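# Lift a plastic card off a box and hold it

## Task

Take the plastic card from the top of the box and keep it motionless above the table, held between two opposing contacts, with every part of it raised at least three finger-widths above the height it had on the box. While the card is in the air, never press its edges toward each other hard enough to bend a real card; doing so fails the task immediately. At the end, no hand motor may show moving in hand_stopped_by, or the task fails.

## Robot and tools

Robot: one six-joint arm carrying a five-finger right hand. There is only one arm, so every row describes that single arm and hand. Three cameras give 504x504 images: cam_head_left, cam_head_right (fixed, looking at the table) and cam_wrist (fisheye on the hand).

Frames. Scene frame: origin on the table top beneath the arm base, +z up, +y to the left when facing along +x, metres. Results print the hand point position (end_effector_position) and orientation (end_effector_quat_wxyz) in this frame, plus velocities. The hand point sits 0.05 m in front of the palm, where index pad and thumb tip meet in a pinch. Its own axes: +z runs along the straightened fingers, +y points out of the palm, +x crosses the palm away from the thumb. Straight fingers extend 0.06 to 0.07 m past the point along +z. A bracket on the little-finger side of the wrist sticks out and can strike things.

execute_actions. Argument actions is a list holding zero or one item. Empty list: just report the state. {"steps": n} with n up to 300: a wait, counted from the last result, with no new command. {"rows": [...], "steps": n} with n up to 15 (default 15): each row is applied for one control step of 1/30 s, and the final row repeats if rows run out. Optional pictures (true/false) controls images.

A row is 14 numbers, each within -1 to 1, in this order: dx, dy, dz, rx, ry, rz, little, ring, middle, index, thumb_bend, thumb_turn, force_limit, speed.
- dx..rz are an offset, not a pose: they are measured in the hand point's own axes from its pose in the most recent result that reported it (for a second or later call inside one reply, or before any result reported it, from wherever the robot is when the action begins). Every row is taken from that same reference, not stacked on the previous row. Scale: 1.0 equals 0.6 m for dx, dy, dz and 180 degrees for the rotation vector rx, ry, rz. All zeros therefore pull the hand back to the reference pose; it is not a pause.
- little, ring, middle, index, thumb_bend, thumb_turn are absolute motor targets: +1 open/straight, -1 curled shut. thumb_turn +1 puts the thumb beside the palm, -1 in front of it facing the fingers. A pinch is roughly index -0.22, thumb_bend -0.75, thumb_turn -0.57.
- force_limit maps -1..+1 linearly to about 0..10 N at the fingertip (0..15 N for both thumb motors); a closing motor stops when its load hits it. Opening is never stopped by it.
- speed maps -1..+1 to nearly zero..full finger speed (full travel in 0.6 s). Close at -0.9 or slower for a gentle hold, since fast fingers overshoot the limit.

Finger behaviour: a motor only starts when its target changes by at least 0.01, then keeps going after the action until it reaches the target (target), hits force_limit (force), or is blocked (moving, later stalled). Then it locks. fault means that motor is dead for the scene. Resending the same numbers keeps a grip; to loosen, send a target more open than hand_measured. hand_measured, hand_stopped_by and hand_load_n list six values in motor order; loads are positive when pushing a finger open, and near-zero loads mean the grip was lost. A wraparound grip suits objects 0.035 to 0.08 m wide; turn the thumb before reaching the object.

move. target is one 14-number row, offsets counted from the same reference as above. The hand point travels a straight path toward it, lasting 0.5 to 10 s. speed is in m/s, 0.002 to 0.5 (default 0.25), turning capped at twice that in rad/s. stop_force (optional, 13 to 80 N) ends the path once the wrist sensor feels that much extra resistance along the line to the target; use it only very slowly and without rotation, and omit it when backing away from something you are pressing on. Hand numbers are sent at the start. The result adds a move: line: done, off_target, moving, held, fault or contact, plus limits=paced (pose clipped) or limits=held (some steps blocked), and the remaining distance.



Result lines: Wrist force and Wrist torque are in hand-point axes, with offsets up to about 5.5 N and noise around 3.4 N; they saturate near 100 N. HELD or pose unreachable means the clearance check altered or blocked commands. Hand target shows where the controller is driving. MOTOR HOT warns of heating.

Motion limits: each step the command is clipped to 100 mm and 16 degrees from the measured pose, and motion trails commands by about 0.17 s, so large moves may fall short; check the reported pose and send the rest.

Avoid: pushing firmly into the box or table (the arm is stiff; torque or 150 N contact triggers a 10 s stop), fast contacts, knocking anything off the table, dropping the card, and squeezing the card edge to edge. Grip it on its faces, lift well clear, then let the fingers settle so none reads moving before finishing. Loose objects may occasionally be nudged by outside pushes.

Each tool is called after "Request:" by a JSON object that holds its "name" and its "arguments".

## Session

Request:
{"name": "execute_actions", "arguments": {"actions": []}}

Scene clock: 0.00 s of 6000.00 s.
end_effector_position=(+0.5314, -0.0886, +0.1321) hand_measured=(+1.000, +1.000, +1.000, +1.000, +1.000, +1.000) hand_load_n=(+0.0, +0.0, +0.0, +0.0, +0.0, +0.0) hand_stopped_by=(target, target, target, target, target, target) hand_force_limit=0.00 hand_speed=-0.80 end_effector_quat_wxyz=(+0.016, +0.399, +0.879, -0.262) end_effector_velocity=(-0.001, +0.000, -0.000) end_effector_angular_velocity=(+0.001, +0.002, -0.000)
Joint positions: [-0.253 -1.226  2.027  0.808  2.107 -0.994]
Joint velocities: [-0.     0.     0.001  0.001  0.     0.   ]
Joint torques (N m, as the arm reports them, + toward a larger angle): no reading
Wrist force (N, on the end effector, along its own x y z axes, offset not removed): no reading
Wrist torque (N m, same axes, about the end effector's origin, offset not removed): no reading
Hand target: +0.531, -0.089, +0.132; +0.016, +0.399, +0.879, -0.262
camera_calibration (this result's frames):
cam_wrist: T_world_to_cam=[[0.767991, 0.458056, -0.447633, -0.304917], [0.622013, -0.3669, 0.691726, -0.454991], [0.152613, -0.809672, -0.566692, 0.0526897], [0, 0, 0, 1]] pos_world=[0.509143, 0.0153943, 0.208097]

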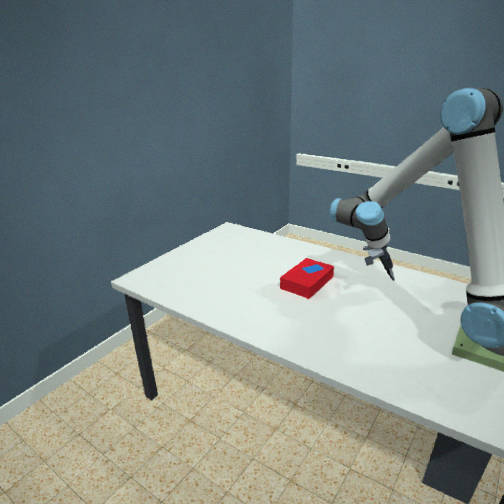

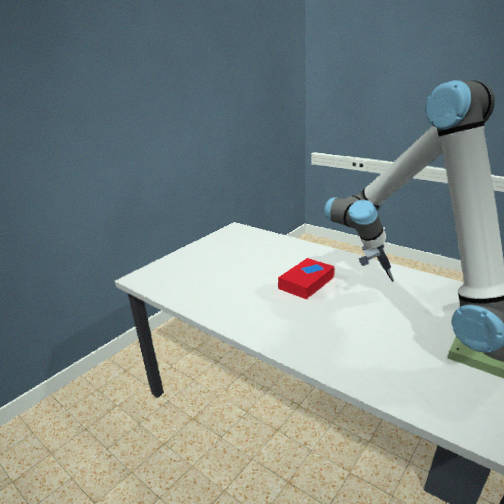

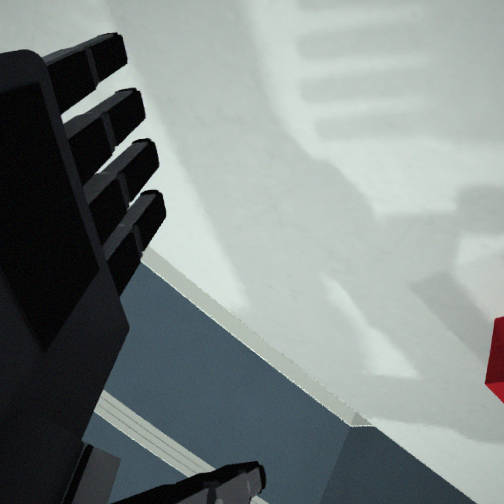

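Request:
{"name": "zoom_image", "arguments": {"camera": "cam_head_left", "region": [265, 245, 355, 315]}}

Region (265, 245, 355, 315) of cam_head_left's 504x504 image, scaled by 5.600, with more detail than that image has.

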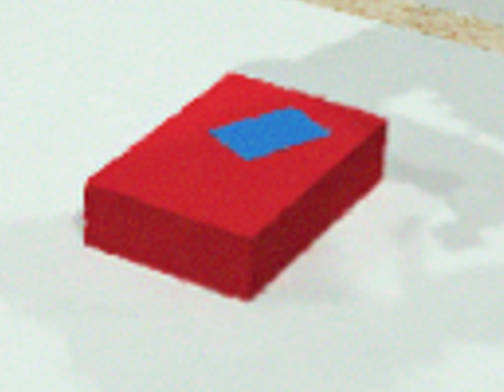

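Request:
{"name": "move", "arguments": {"target": [-0.335,0.172,-0.205,0.013,0.211,0.708,0.6,0.6,1,0.6,1,1,0,0.5], "speed": 0.3}}

Scene clock: 7.77 s of 6000.00 s.
end_effector_position=(+0.7636, -0.1131, +0.2395) hand_measured=(+0.600, +0.600, +1.000, +0.600, +1.000, +1.000) hand_load_n=(+0.0, +0.0, +0.0, +0.0, +0.0, +0.0) hand_stopped_by=(target, target, target, target, target, target) hand_force_limit=0.00 hand_speed=0.50 end_effector_quat_wxyz=(-0.001, +1.000, +0.000, -0.001) end_effector_velocity=(+0.000, -0.000, +0.000) end_effector_angular_velocity=(-0.000, -0.000, -0.010)
Joint positions: [-0.248 -0.945  1.301  1.21   1.578  1.288]
Joint velocities: [-0.     0.001 -0.003  0.001 -0.     0.01 ]
Joint torques (N m, as the arm reports them, + toward a larger angle): [-13.08 -66.35 -45.23   1.48  -1.95   2.12]
Wrist force (N, on the end effector, along its own x y z axes, offset not removed): [-1.6 2.4 1.8]
Wrist torque (N m, same axes, about the end effector's origin, offset not removed): [-0.11 0.18 0.17]
Hand target: +0.764, -0.113, +0.240; -0.001, +1.000, -0.000, -0.000
Off the commanded pose: 0.001 m, 0 deg.
After step 90, 0.37 s passed at rest.
move: done
camera_calibration (this result's frames):
cam_wrist: T_world_to_cam=[[-0.099794, -0.994494, -0.0319866, -0.0251195], [-0.84084, 0.0671, 0.537108, 0.520464], [-0.532005, 0.0804958, -0.842907, 0.747948], [0, 0, 0, 1]] pos_world=[0.833032, -0.120111, 0.350101]

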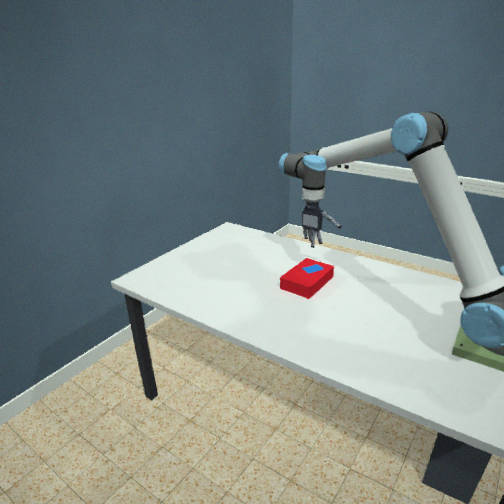

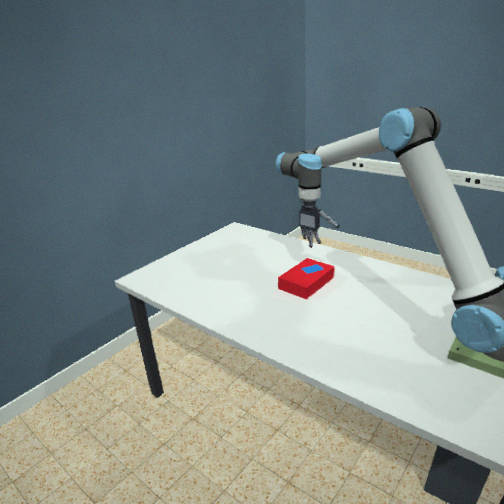

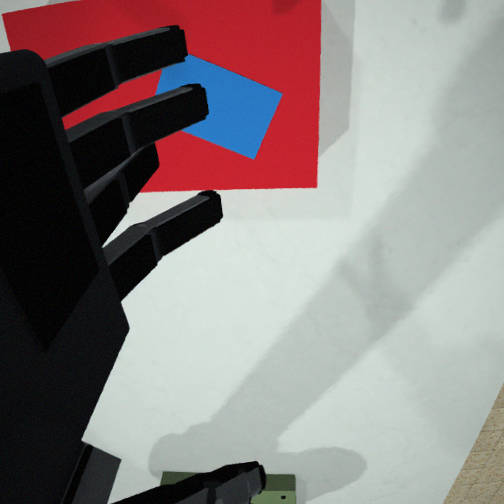

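Request:
{"name": "move", "arguments": {"target": [0,0,0.17,0,0,0,0.6,0.6,1,0.6,1,1,0,0.5], "speed": 0.2}}

Request:
{"name": "move", "arguments": {"target": [0,0,0.05,0,0,0,0.6,0.6,1,0.6,1,1,0,0.5], "speed": 0.005, "stop_force": 13}}

Scene clock: 9.40 s of 6000.00 s.
end_effector_position=(+0.7635, -0.1130, +0.1377) hand_measured=(+0.600, +0.600, +1.000, +0.600, +1.000, +1.000) hand_load_n=(+0.0, +0.0, +0.0, +0.0, +0.0, +0.0) hand_stopped_by=(target, target, target, target, target, target) hand_force_limit=0.00 hand_speed=0.50 end_effector_quat_wxyz=(-0.001, +1.000, +0.000, -0.001) end_effector_velocity=(-0.000, -0.000, -0.001) end_effector_angular_velocity=(+0.000, +0.001, -0.000)
Joint positions: [-0.249 -0.874  1.373  1.066  1.578  1.287]
Joint velocities: [-0.     0.001  0.    -0.     0.     0.   ]
Joint torques (N m, as the arm reports them, + toward a larger angle): [-12.86 -69.77 -27.98   1.31  -1.41  -2.33]
Wrist force (N, on the end effector, along its own x y z axes, offset not removed): [2.4 2.0 -3.2]
Wrist torque (N m, same axes, about the end effector's origin, offset not removed): [0.14 -0.26 0.33]
Hand target: +0.764, -0.113, +0.138; -0.001, +1.000, +0.000, -0.001
Off the commanded pose: 0.000 m, 0 deg.
move: done
camera_calibration (this result's frames):
cam_wrist: T_world_to_cam=[[-0.0997956, -0.994493, -0.0320044, -0.0282995], [-0.840847, 0.0670928, 0.537098, 0.575124], [-0.531993, 0.0805109, -0.842912, 0.662066], [0, 0, 0, 1]] pos_world=[0.832982, -0.120034, 0.24826]

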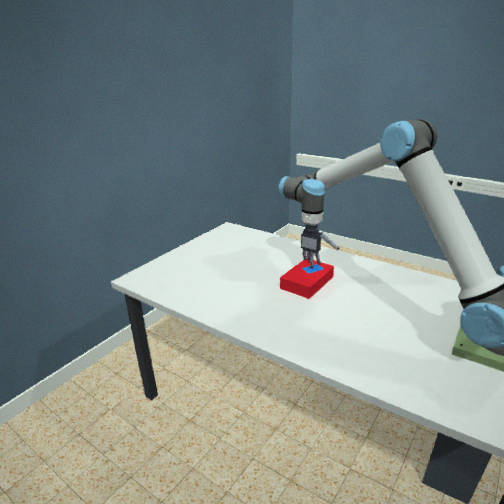

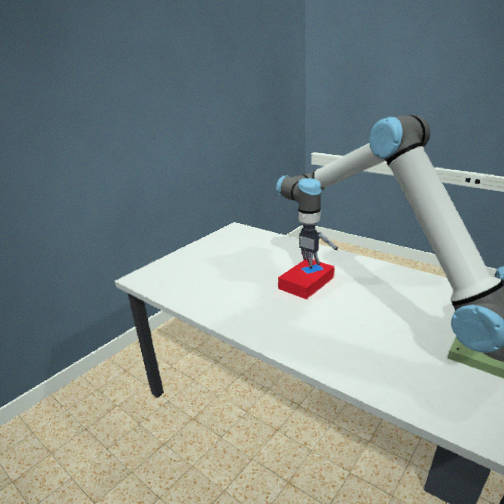

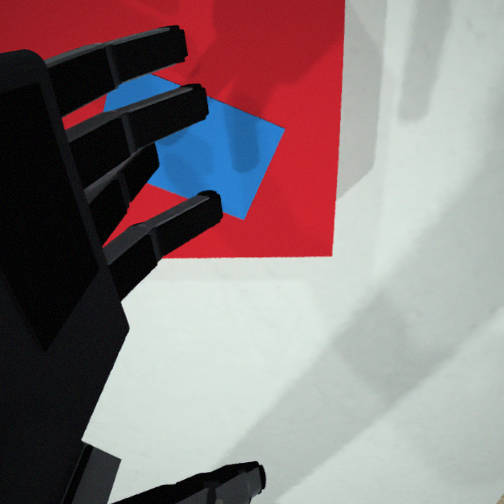

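Scene clock: 11.80 s of 6000.00 s.
end_effector_position=(+0.7635, -0.1130, +0.1275) hand_measured=(+0.600, +0.600, +1.000, +0.600, +1.000, +1.000) hand_load_n=(+0.0, +0.0, +0.0, +0.0, +0.0, +0.0) hand_stopped_by=(target, target, target, target, target, target) hand_force_limit=0.00 hand_speed=0.50 end_effector_quat_wxyz=(-0.001, +1.000, +0.000, -0.001) end_effector_velocity=(-0.000, -0.000, +0.001) end_effector_angular_velocity=(+0.000, +0.000, -0.000)
Joint positions: [-0.249 -0.865  1.379  1.052  1.578  1.287]
Joint velocities: [-0.001 -0.001  0.     0.002 -0.    -0.   ]
Joint torques (N m, as the arm reports them, + toward a larger angle): [-12.6  -86.85 -30.67   3.27  -1.27  -2.44]
Wrist force (N, on the end effector, along its own x y z axes, offset not removed): [-0.1 1.1 -26.6]
Wrist torque (N m, same axes, about the end effector's origin, offset not removed): [1.49 0.31 0.19]
Hand target: +0.764, -0.113, +0.128; -0.001, +1.000, +0.000, -0.001
Off the commanded pose: 0.020 m, 0 deg.
move: contact
camera_calibration (this result's frames):
cam_wrist: T_world_to_cam=[[-0.0997946, -0.994493, -0.0320113, -0.0286187], [-0.840826, 0.067085, 0.537132, 0.580584], [-0.532027, 0.0805188, -0.84289, 0.65347], [0, 0, 0, 1]] pos_world=[0.832978, -0.120026, 0.238037]

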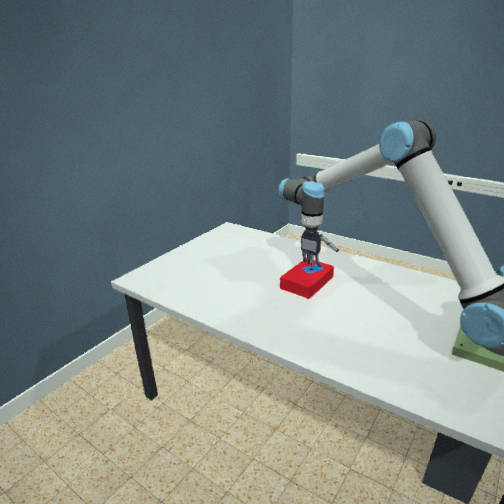

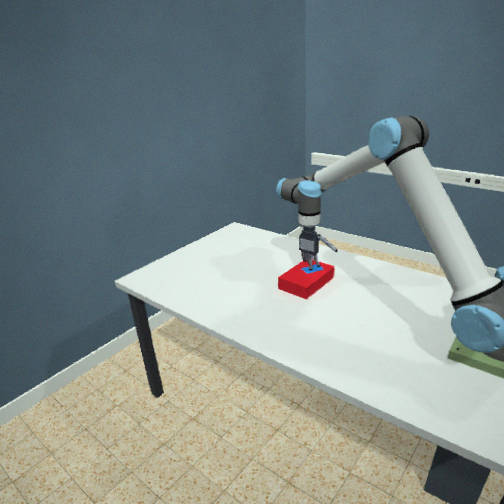

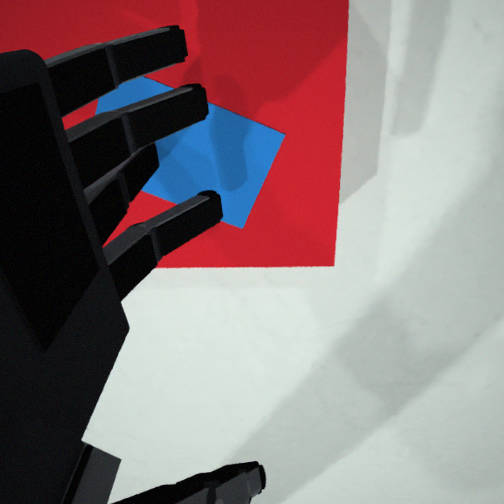

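Request:
{"name": "move", "arguments": {"target": [0,-0.222,0,0,0,0,0.6,0.6,1,0.6,1,1,0,0.5], "speed": 0.05}}

Request:
{"name": "move", "arguments": {"target": [0,0,-0.12,0,0,0,0.6,0.6,1,0.6,1,1,0,0.5], "speed": 0.15}}

Scene clock: 15.23 s of 6000.00 s.
end_effector_position=(+0.7633, +0.0200, +0.1276) hand_measured=(+0.600, +0.600, +1.000, +0.600, +1.000, +1.000) hand_load_n=(+0.0, +0.0, -5.5, +0.0, +0.0, +0.0) hand_stopped_by=(target, target, target, target, target, target) hand_force_limit=0.00 hand_speed=0.50 end_effector_quat_wxyz=(-0.001, +1.000, +0.000, -0.001) end_effector_velocity=(+0.000, +0.003, -0.000) end_effector_angular_velocity=(-0.000, +0.000, +0.001)
Joint positions: [-0.081 -0.86   1.373  1.054  1.578  1.455]
Joint velocities: [ 0.003  0.001 -0.001  0.001  0.     0.003]
Joint torques (N m, as the arm reports them, + toward a larger angle): [ 10.63 -53.33 -33.93   4.46   0.32   2.77]
Wrist force (N, on the end effector, along its own x y z axes, offset not removed): [0.4 6.3 -23.8]
Wrist torque (N m, same axes, about the end effector's origin, offset not removed): [1.07 0.45 0.37]
Hand target: +0.763, +0.020, +0.128; -0.001, +1.000, +0.000, -0.001
Off the commanded pose: 0.000 m, 0 deg.
move: done
camera_calibration (this result's frames):
cam_wrist: T_world_to_cam=[[-0.0997821, -0.994495, -0.0319899, 0.103633], [-0.840798, 0.0670818, 0.537176, 0.571372], [-0.532073, 0.0804976, -0.842863, 0.642776], [0, 0, 0, 1]] pos_world=[0.832753, 0.0129915, 0.238161]

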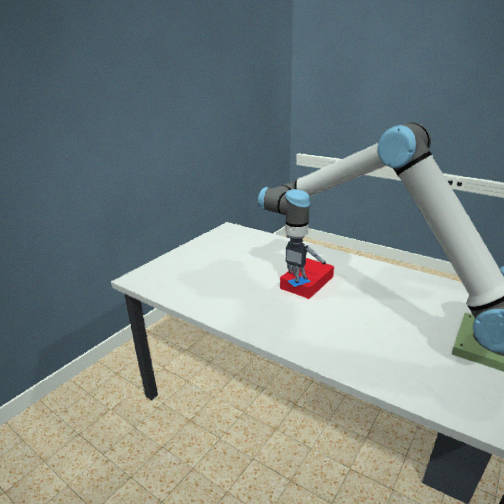

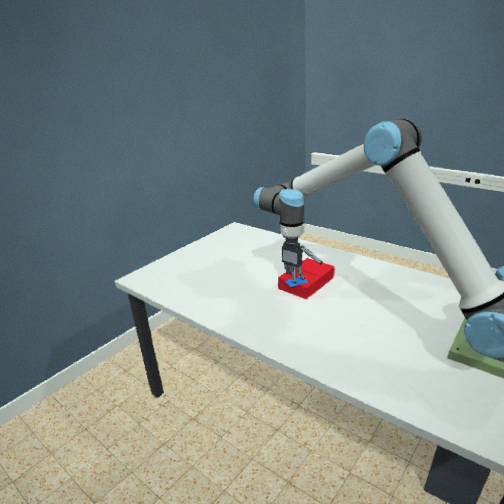

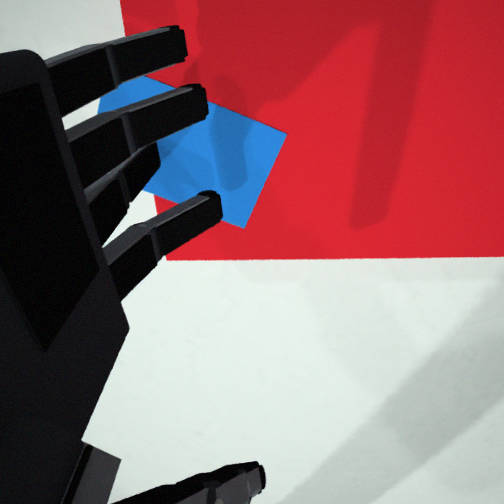

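Scene clock: 16.23 s of 6000.00 s.
end_effector_position=(+0.7633, +0.0199, +0.1994) hand_measured=(+0.600, +0.600, +1.000, +0.600, +1.000, +1.000) hand_load_n=(+0.0, +0.0, +0.0, +0.0, +0.0, +0.0) hand_stopped_by=(target, target, target, target, target, target) hand_force_limit=0.00 hand_speed=0.50 end_effector_quat_wxyz=(-0.001, +1.000, +0.000, -0.001) end_effector_velocity=(-0.000, -0.000, +0.002) end_effector_angular_velocity=(+0.000, +0.002, -0.001)
Joint positions: [-0.08  -0.914  1.327  1.154  1.578  1.455]
Joint velocities: [-0.    -0.001 -0.001  0.005  0.     0.   ]
Joint torques (N m, as the arm reports them, + toward a larger angle): [   8.42 -103.94  -43.83    7.03    0.83    2.25]
Wrist force (N, on the end effector, along its own x y z axes, offset not removed): [-0.7 2.9 -0.2]
Wrist torque (N m, same axes, about the end effector's origin, offset not removed): [0.14 0.13 0.29]
Hand target: +0.763, +0.020, +0.200; -0.001, +1.000, +0.000, -0.001
Off the commanded pose: 0.000 m, 0 deg.
move: done
camera_calibration (this result's frames):
cam_wrist: T_world_to_cam=[[-0.0997807, -0.994495, -0.0319909, 0.105873], [-0.840788, 0.0670785, 0.537192, 0.532806], [-0.532089, 0.080499, -0.842853, 0.703334], [0, 0, 0, 1]] pos_world=[0.832777, 0.0129322, 0.309974]

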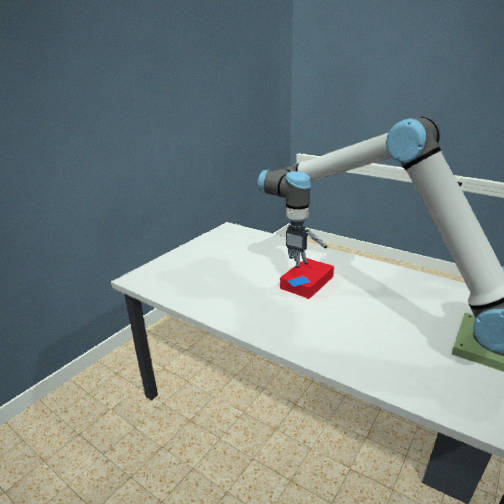

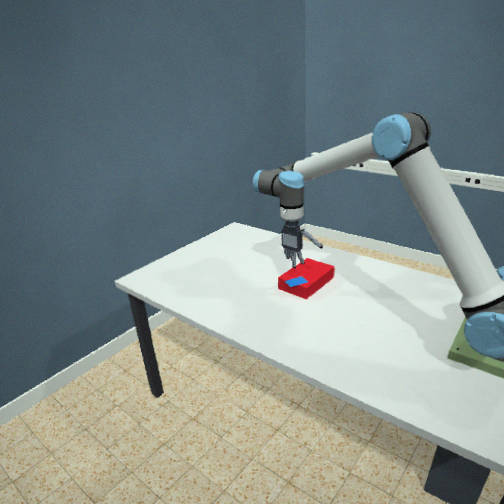

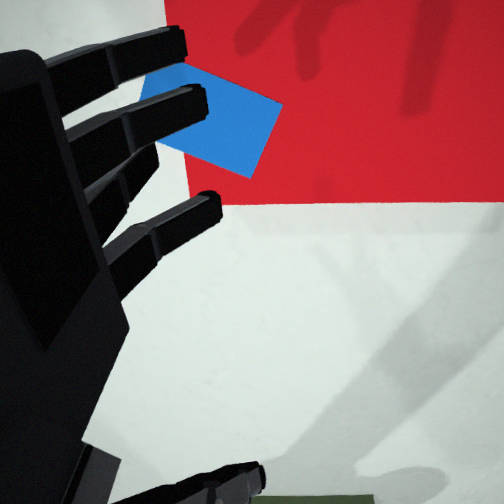

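Request:
{"name": "move", "arguments": {"target": [0.041,-0.225,0,0,0,0,0.2,0.2,0.2,0.2,-0.75,-0.57,0,0.5], "speed": 0.2}}

Request:
{"name": "move", "arguments": {"target": [0,0,0.212,0,0,0,0.2,0.2,0.2,0.2,-0.75,-0.57,0,0.5], "speed": 0.15}}

Request:
{"name": "move", "arguments": {"target": [0,0.1,0,0,0,0,0.2,0.2,0.2,0.2,-0.75,-0.57,0,0.5], "speed": 0.04}}

Scene clock: 18.83 s of 6000.00 s.
end_effector_position=(+0.7877, +0.1549, +0.1996) hand_measured=(+0.200, +0.200, +0.200, +0.200, -0.750, -0.570) hand_load_n=(+0.0, +0.0, +0.0, +0.0, +0.0, +0.0) hand_stopped_by=(target, target, target, target, target, target) hand_force_limit=0.00 hand_speed=0.50 end_effector_quat_wxyz=(-0.001, +1.000, +0.000, -0.001) end_effector_velocity=(-0.001, +0.000, -0.001) end_effector_angular_velocity=(-0.000, +0.002, +0.000)
Joint positions: [ 0.089 -0.834  1.19   1.213  1.579  1.625]
Joint velocities: [0.    0.001 0.001 0.001 0.    0.   ]
Joint torques (N m, as the arm reports them, + toward a larger angle): [  9.65 -74.07 -45.04   7.03   1.78   2.4 ]
Wrist force (N, on the end effector, along its own x y z axes, offset not removed): [0.5 1.7 -1.7]
Wrist torque (N m, same axes, about the end effector's origin, offset not removed): [0.10 -0.06 0.23]
Hand target: +0.788, +0.155, +0.200; -0.001, +1.000, +0.000, -0.001
Off the commanded pose: 0.000 m, 0 deg.
move: done
camera_calibration (this result's frames):
cam_wrist: T_world_to_cam=[[-0.0997985, -0.994494, -0.0319591, 0.242573], [-0.840766, 0.0671075, 0.537224, 0.544121], [-0.532121, 0.0804843, -0.842834, 0.705546], [0, 0, 0, 1]] pos_world=[0.857123, 0.147938, 0.310095]

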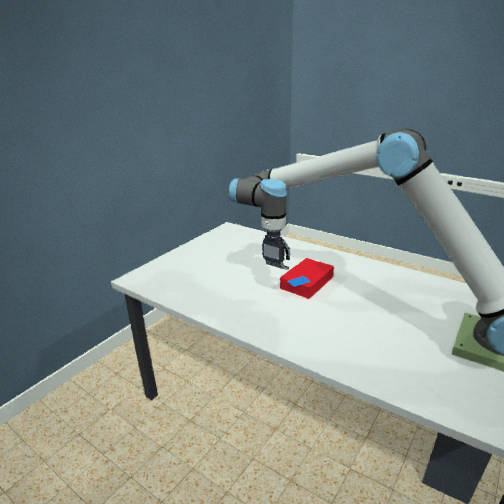

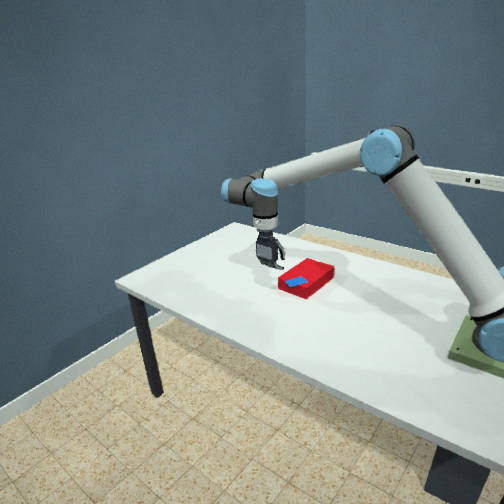

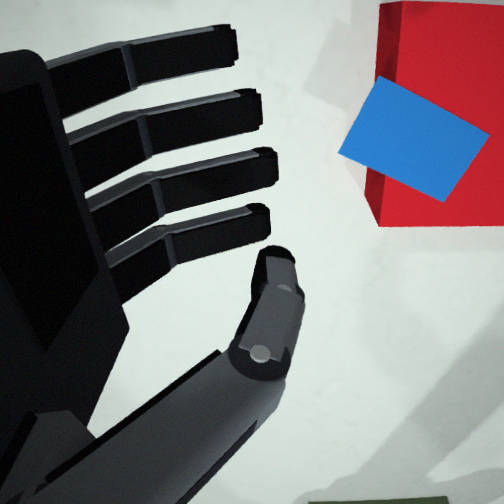

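Scene clock: 20.20 s of 6000.00 s.
end_effector_position=(+0.7876, +0.1551, +0.0725) hand_measured=(+0.200, +0.200, +0.200, +0.200, -0.750, -0.570) hand_load_n=(+0.0, +0.0, +0.0, +0.0, +0.0, +0.0) hand_stopped_by=(target, target, target, target, target, target) hand_force_limit=0.00 hand_speed=0.50 end_effector_quat_wxyz=(-0.001, +1.000, +0.000, -0.001) end_effector_velocity=(+0.001, +0.000, -0.002) end_effector_angular_velocity=(+0.000, -0.002, +0.001)
Joint positions: [ 0.088 -0.74   1.263  1.045  1.579  1.623]
Joint velocities: [ 0.     0.002 -0.001 -0.003  0.    -0.   ]
Joint torques (N m, as the arm reports them, + toward a larger angle): [-12.39 -75.74 -27.45   1.24   1.09  -2.3 ]
Wrist force (N, on the end effector, along its own x y z axes, offset not removed): [2.8 2.5 -0.7]
Wrist torque (N m, same axes, about the end effector's origin, offset not removed): [0.09 -0.39 0.47]
Hand target: +0.788, +0.155, +0.072; -0.001, +1.000, +0.000, -0.001
Off the commanded pose: 0.000 m, 0 deg.
move: done
camera_calibration (this result's frames):
cam_wrist: T_world_to_cam=[[-0.0997966, -0.994495, -0.0319558, 0.238626], [-0.840773, 0.0671087, 0.537213, 0.612306], [-0.532111, 0.0804796, -0.842841, 0.598432], [0, 0, 0, 1]] pos_world=[0.857057, 0.14806, 0.18307]

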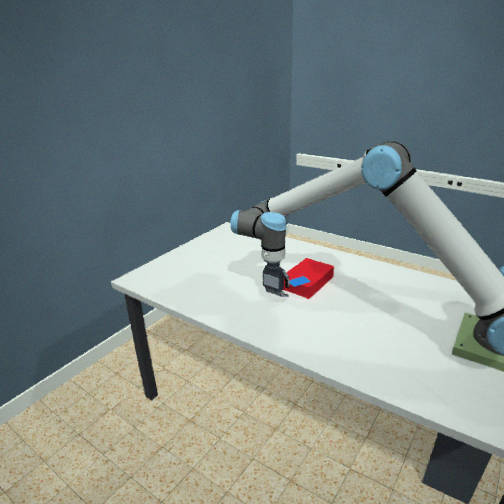

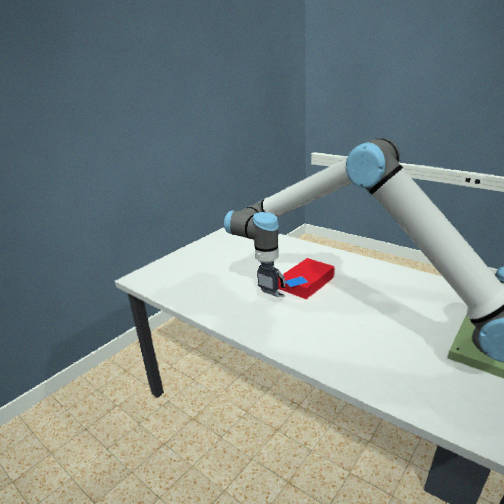

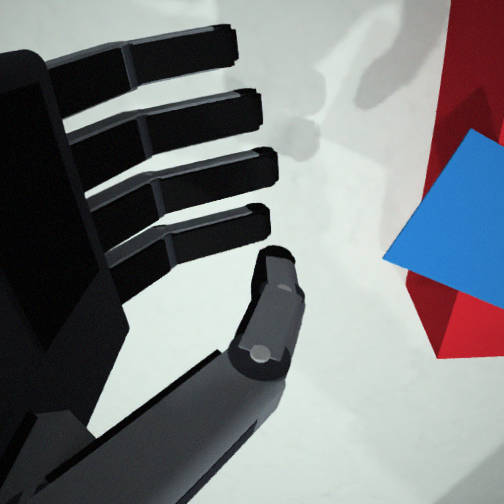

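Scene clock: 22.07 s of 6000.00 s.
end_effector_position=(+0.7877, +0.0952, +0.0725) hand_measured=(+0.200, +0.200, +0.200, +0.200, -0.750, -0.570) hand_load_n=(+0.0, +0.0, +0.0, +0.0, +0.0, +0.0) hand_stopped_by=(target, target, target, target, target, target) hand_force_limit=0.00 hand_speed=0.50 end_effector_quat_wxyz=(-0.001, +1.000, +0.000, -0.001) end_effector_velocity=(+0.001, -0.001, +0.001) end_effector_angular_velocity=(+0.000, -0.002, +0.001)
Joint positions: [ 0.015 -0.761  1.301  1.027  1.579  1.551]
Joint velocities: [-0.002 -0.001 -0.    -0.001 -0.    -0.002]
Joint torques (N m, as the arm reports them, + toward a larger angle): [ -11.72 -112.14  -27.63    1.15   -1.77   -2.52]
Wrist force (N, on the end effector, along its own x y z axes, offset not removed): [2.3 2.7 0.5]
Wrist torque (N m, same axes, about the end effector's origin, offset not removed): [0.15 -0.33 0.29]
Hand target: +0.788, +0.095, +0.072; -0.001, +1.000, +0.000, -0.001
Off the commanded pose: 0.000 m, 0 deg.
move: done
camera_calibration (this result's frames):
cam_wrist: T_world_to_cam=[[-0.0998064, -0.994493, -0.0319682, 0.179129], [-0.840781, 0.0671116, 0.5372, 0.616453], [-0.532096, 0.0804942, -0.842849, 0.60324], [0, 0, 0, 1]] pos_world=[0.857162, 0.0882144, 0.183008]

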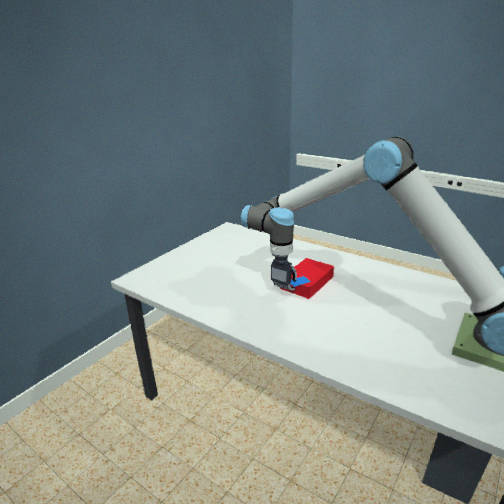

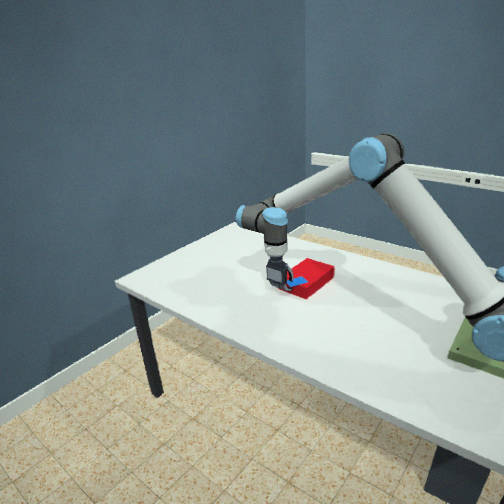

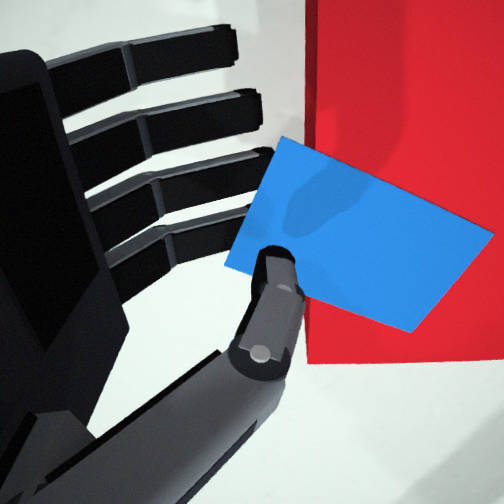

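Looks like the same geometry as before. Lower and pinch.

Request:
{"name": "move", "arguments": {"target": [0,0,0.012,0,0,0,0.2,0.2,0.2,0.2,-0.75,-0.57,0,0.5], "speed": 0.01}}

Request:
{"name": "move", "arguments": {"target": [0,0,0,0,0,0,0.2,0.2,0.2,-0.4,-0.75,-0.57,0.2,-0.7]}}

Scene clock: 23.50 s of 6000.00 s.
end_effector_position=(+0.7877, +0.0951, +0.0654) hand_measured=(+0.200, +0.200, +0.200, +0.200, -0.750, -0.570) hand_load_n=(+0.0, +0.0, +0.0, +0.0, +0.0, +0.0) hand_stopped_by=(target, target, target, target, target, target) hand_force_limit=0.00 hand_speed=0.50 end_effector_quat_wxyz=(-0.001, +1.000, +0.000, -0.001) end_effector_velocity=(-0.000, +0.000, -0.001) end_effector_angular_velocity=(+0.000, +0.001, -0.000)
Joint positions: [ 0.015 -0.755  1.303  1.019  1.579  1.55 ]
Joint velocities: [ 0.     0.002  0.    -0.001 -0.     0.   ]
Joint torques (N m, as the arm reports them, + toward a larger angle): [  8.94 -74.88 -26.91   1.32  -1.67   2.28]
Wrist force (N, on the end effector, along its own x y z axes, offset not removed): [3.1 0.2 1.9]
Wrist torque (N m, same axes, about the end effector's origin, offset not removed): [-0.30 -0.54 0.35]
Hand target: +0.788, +0.095, +0.065; -0.001, +1.000, +0.000, -0.001
Off the commanded pose: 0.000 m, 0 deg.
move: done
camera_calibration (this result's frames):
cam_wrist: T_world_to_cam=[[-0.099911, -0.994483, -0.0319725, 0.178904], [-0.84078, 0.0671986, 0.537191, 0.620224], [-0.532078, 0.0805531, -0.842855, 0.597322], [0, 0, 0, 1]] pos_world=[0.857168, 0.0881225, 0.175997]

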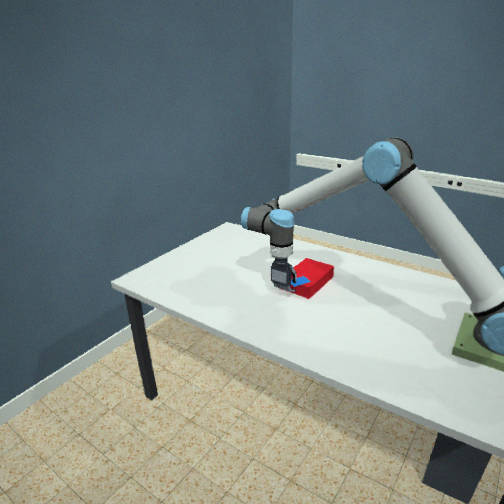

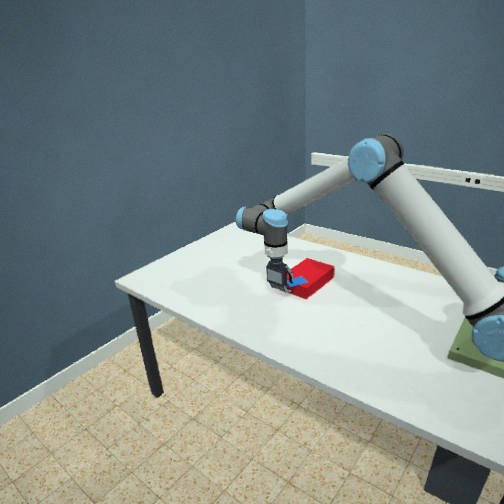

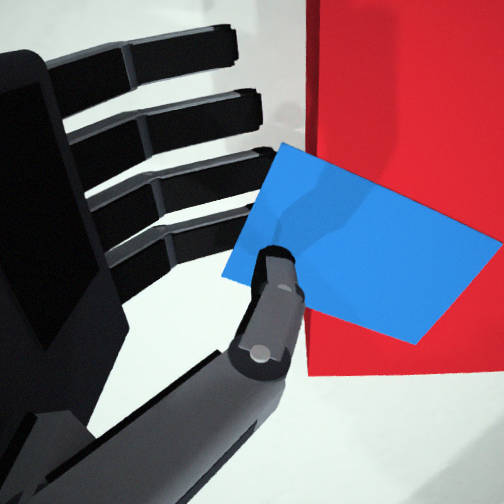

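Scene clock: 24.63 s of 6000.00 s.
end_effector_position=(+0.7877, +0.0951, +0.0654) hand_measured=(+0.200, +0.200, +0.200, -0.228, -0.750, -0.570) hand_load_n=(+0.0, +0.0, +0.0, +11.0, +0.5, -0.5) hand_stopped_by=(target, target, target, force, target, target) hand_force_limit=0.20 hand_speed=-0.70 end_effector_quat_wxyz=(-0.001, +1.000, +0.000, -0.001) end_effector_velocity=(+0.000, -0.000, -0.001) end_effector_angular_velocity=(-0.000, -0.001, -0.000)
Joint positions: [ 0.015 -0.755  1.303  1.019  1.579  1.55 ]
Joint velocities: [-0.     0.001  0.    -0.001  0.    -0.   ]
Joint torques (N m, as the arm reports them, + toward a larger angle): [  1.93 -96.83 -33.27   7.04  -1.66   1.8 ]
Wrist force (N, on the end effector, along its own x y z axes, offset not removed): [0.6 1.2 -0.7]
Wrist torque (N m, same axes, about the end effector's origin, offset not removed): [-0.04 0.03 0.20]
Hand target: +0.788, +0.095, +0.065; -0.001, +1.000, +0.000, -0.001
Off the commanded pose: 0.000 m, 0 deg.
move: done
camera_calibration (this result's frames):
cam_wrist: T_world_to_cam=[[-0.0999054, -0.994483, -0.0319708, 0.178905], [-0.840768, 0.067193, 0.537209, 0.620245], [-0.532097, 0.0805502, -0.842843, 0.597274], [0, 0, 0, 1]] pos_world=[0.857164, 0.0881317, 0.175927]

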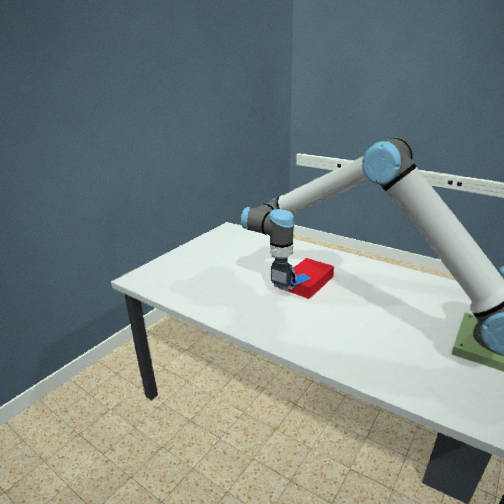

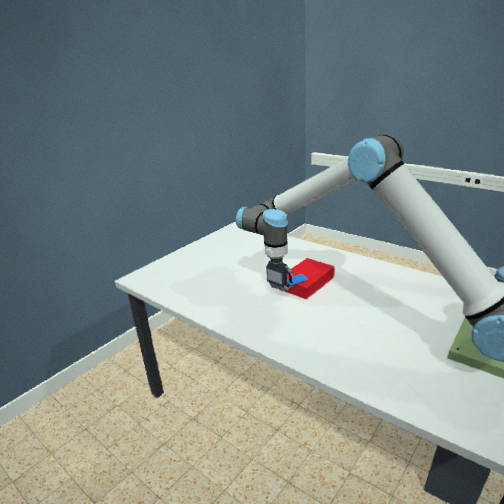

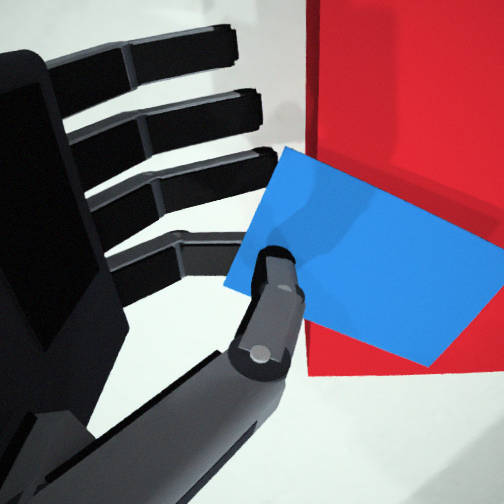

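Request:
{"name": "move", "arguments": {"target": [0,0,-0.22,0,0,0,0.2,0.2,0.2,-0.4,-0.75,-0.57,0.2,-0.7], "speed": 0.1}}

Scene clock: 26.97 s of 6000.00 s.
end_effector_position=(+0.7878, +0.0950, +0.1972) hand_measured=(+0.200, +0.200, +0.200, -0.228, -0.750, -0.570) hand_load_n=(+0.0, +0.0, +0.0, +11.0, +0.5, -0.5) hand_stopped_by=(target, target, target, force, target, target) hand_force_limit=0.20 hand_speed=-0.70 end_effector_quat_wxyz=(-0.001, +1.000, +0.000, -0.001) end_effector_velocity=(+0.001, -0.000, +0.001) end_effector_angular_velocity=(-0.000, -0.001, -0.000)
Joint positions: [ 0.016 -0.856  1.23   1.193  1.579  1.552]
Joint velocities: [-0.    -0.    -0.002  0.002 -0.     0.   ]
Joint torques (N m, as the arm reports them, + toward a larger angle): [   8.9  -108.07  -44.97    6.97   -0.92    2.34]
Wrist force (N, on the end effector, along its own x y z axes, offset not removed): [-1.2 2.3 1.1]
Wrist torque (N m, same axes, about the end effector's origin, offset not removed): [0.01 0.07 0.27]
Hand target: +0.788, +0.095, +0.197; -0.001, +1.000, +0.000, -0.001
Off the commanded pose: 0.000 m, 0 deg.
move: done
camera_calibration (this result's frames):
cam_wrist: T_world_to_cam=[[-0.0999043, -0.994483, -0.0319755, 0.183007], [-0.840768, 0.0671895, 0.537209, 0.549479], [-0.532097, 0.0805535, -0.842843, 0.708423], [0, 0, 0, 1]] pos_world=[0.857218, 0.0880125, 0.307755]

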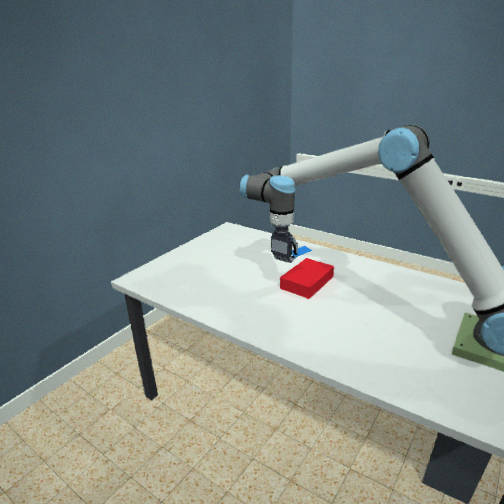

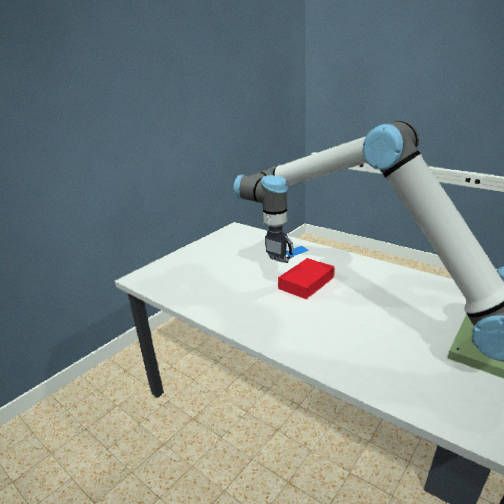

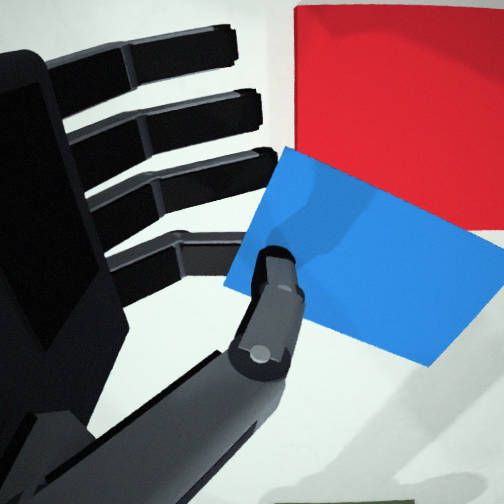

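Request:
{"name": "finished_scene", "arguments": {"scene": 2}}

The scene is finished: the task was done.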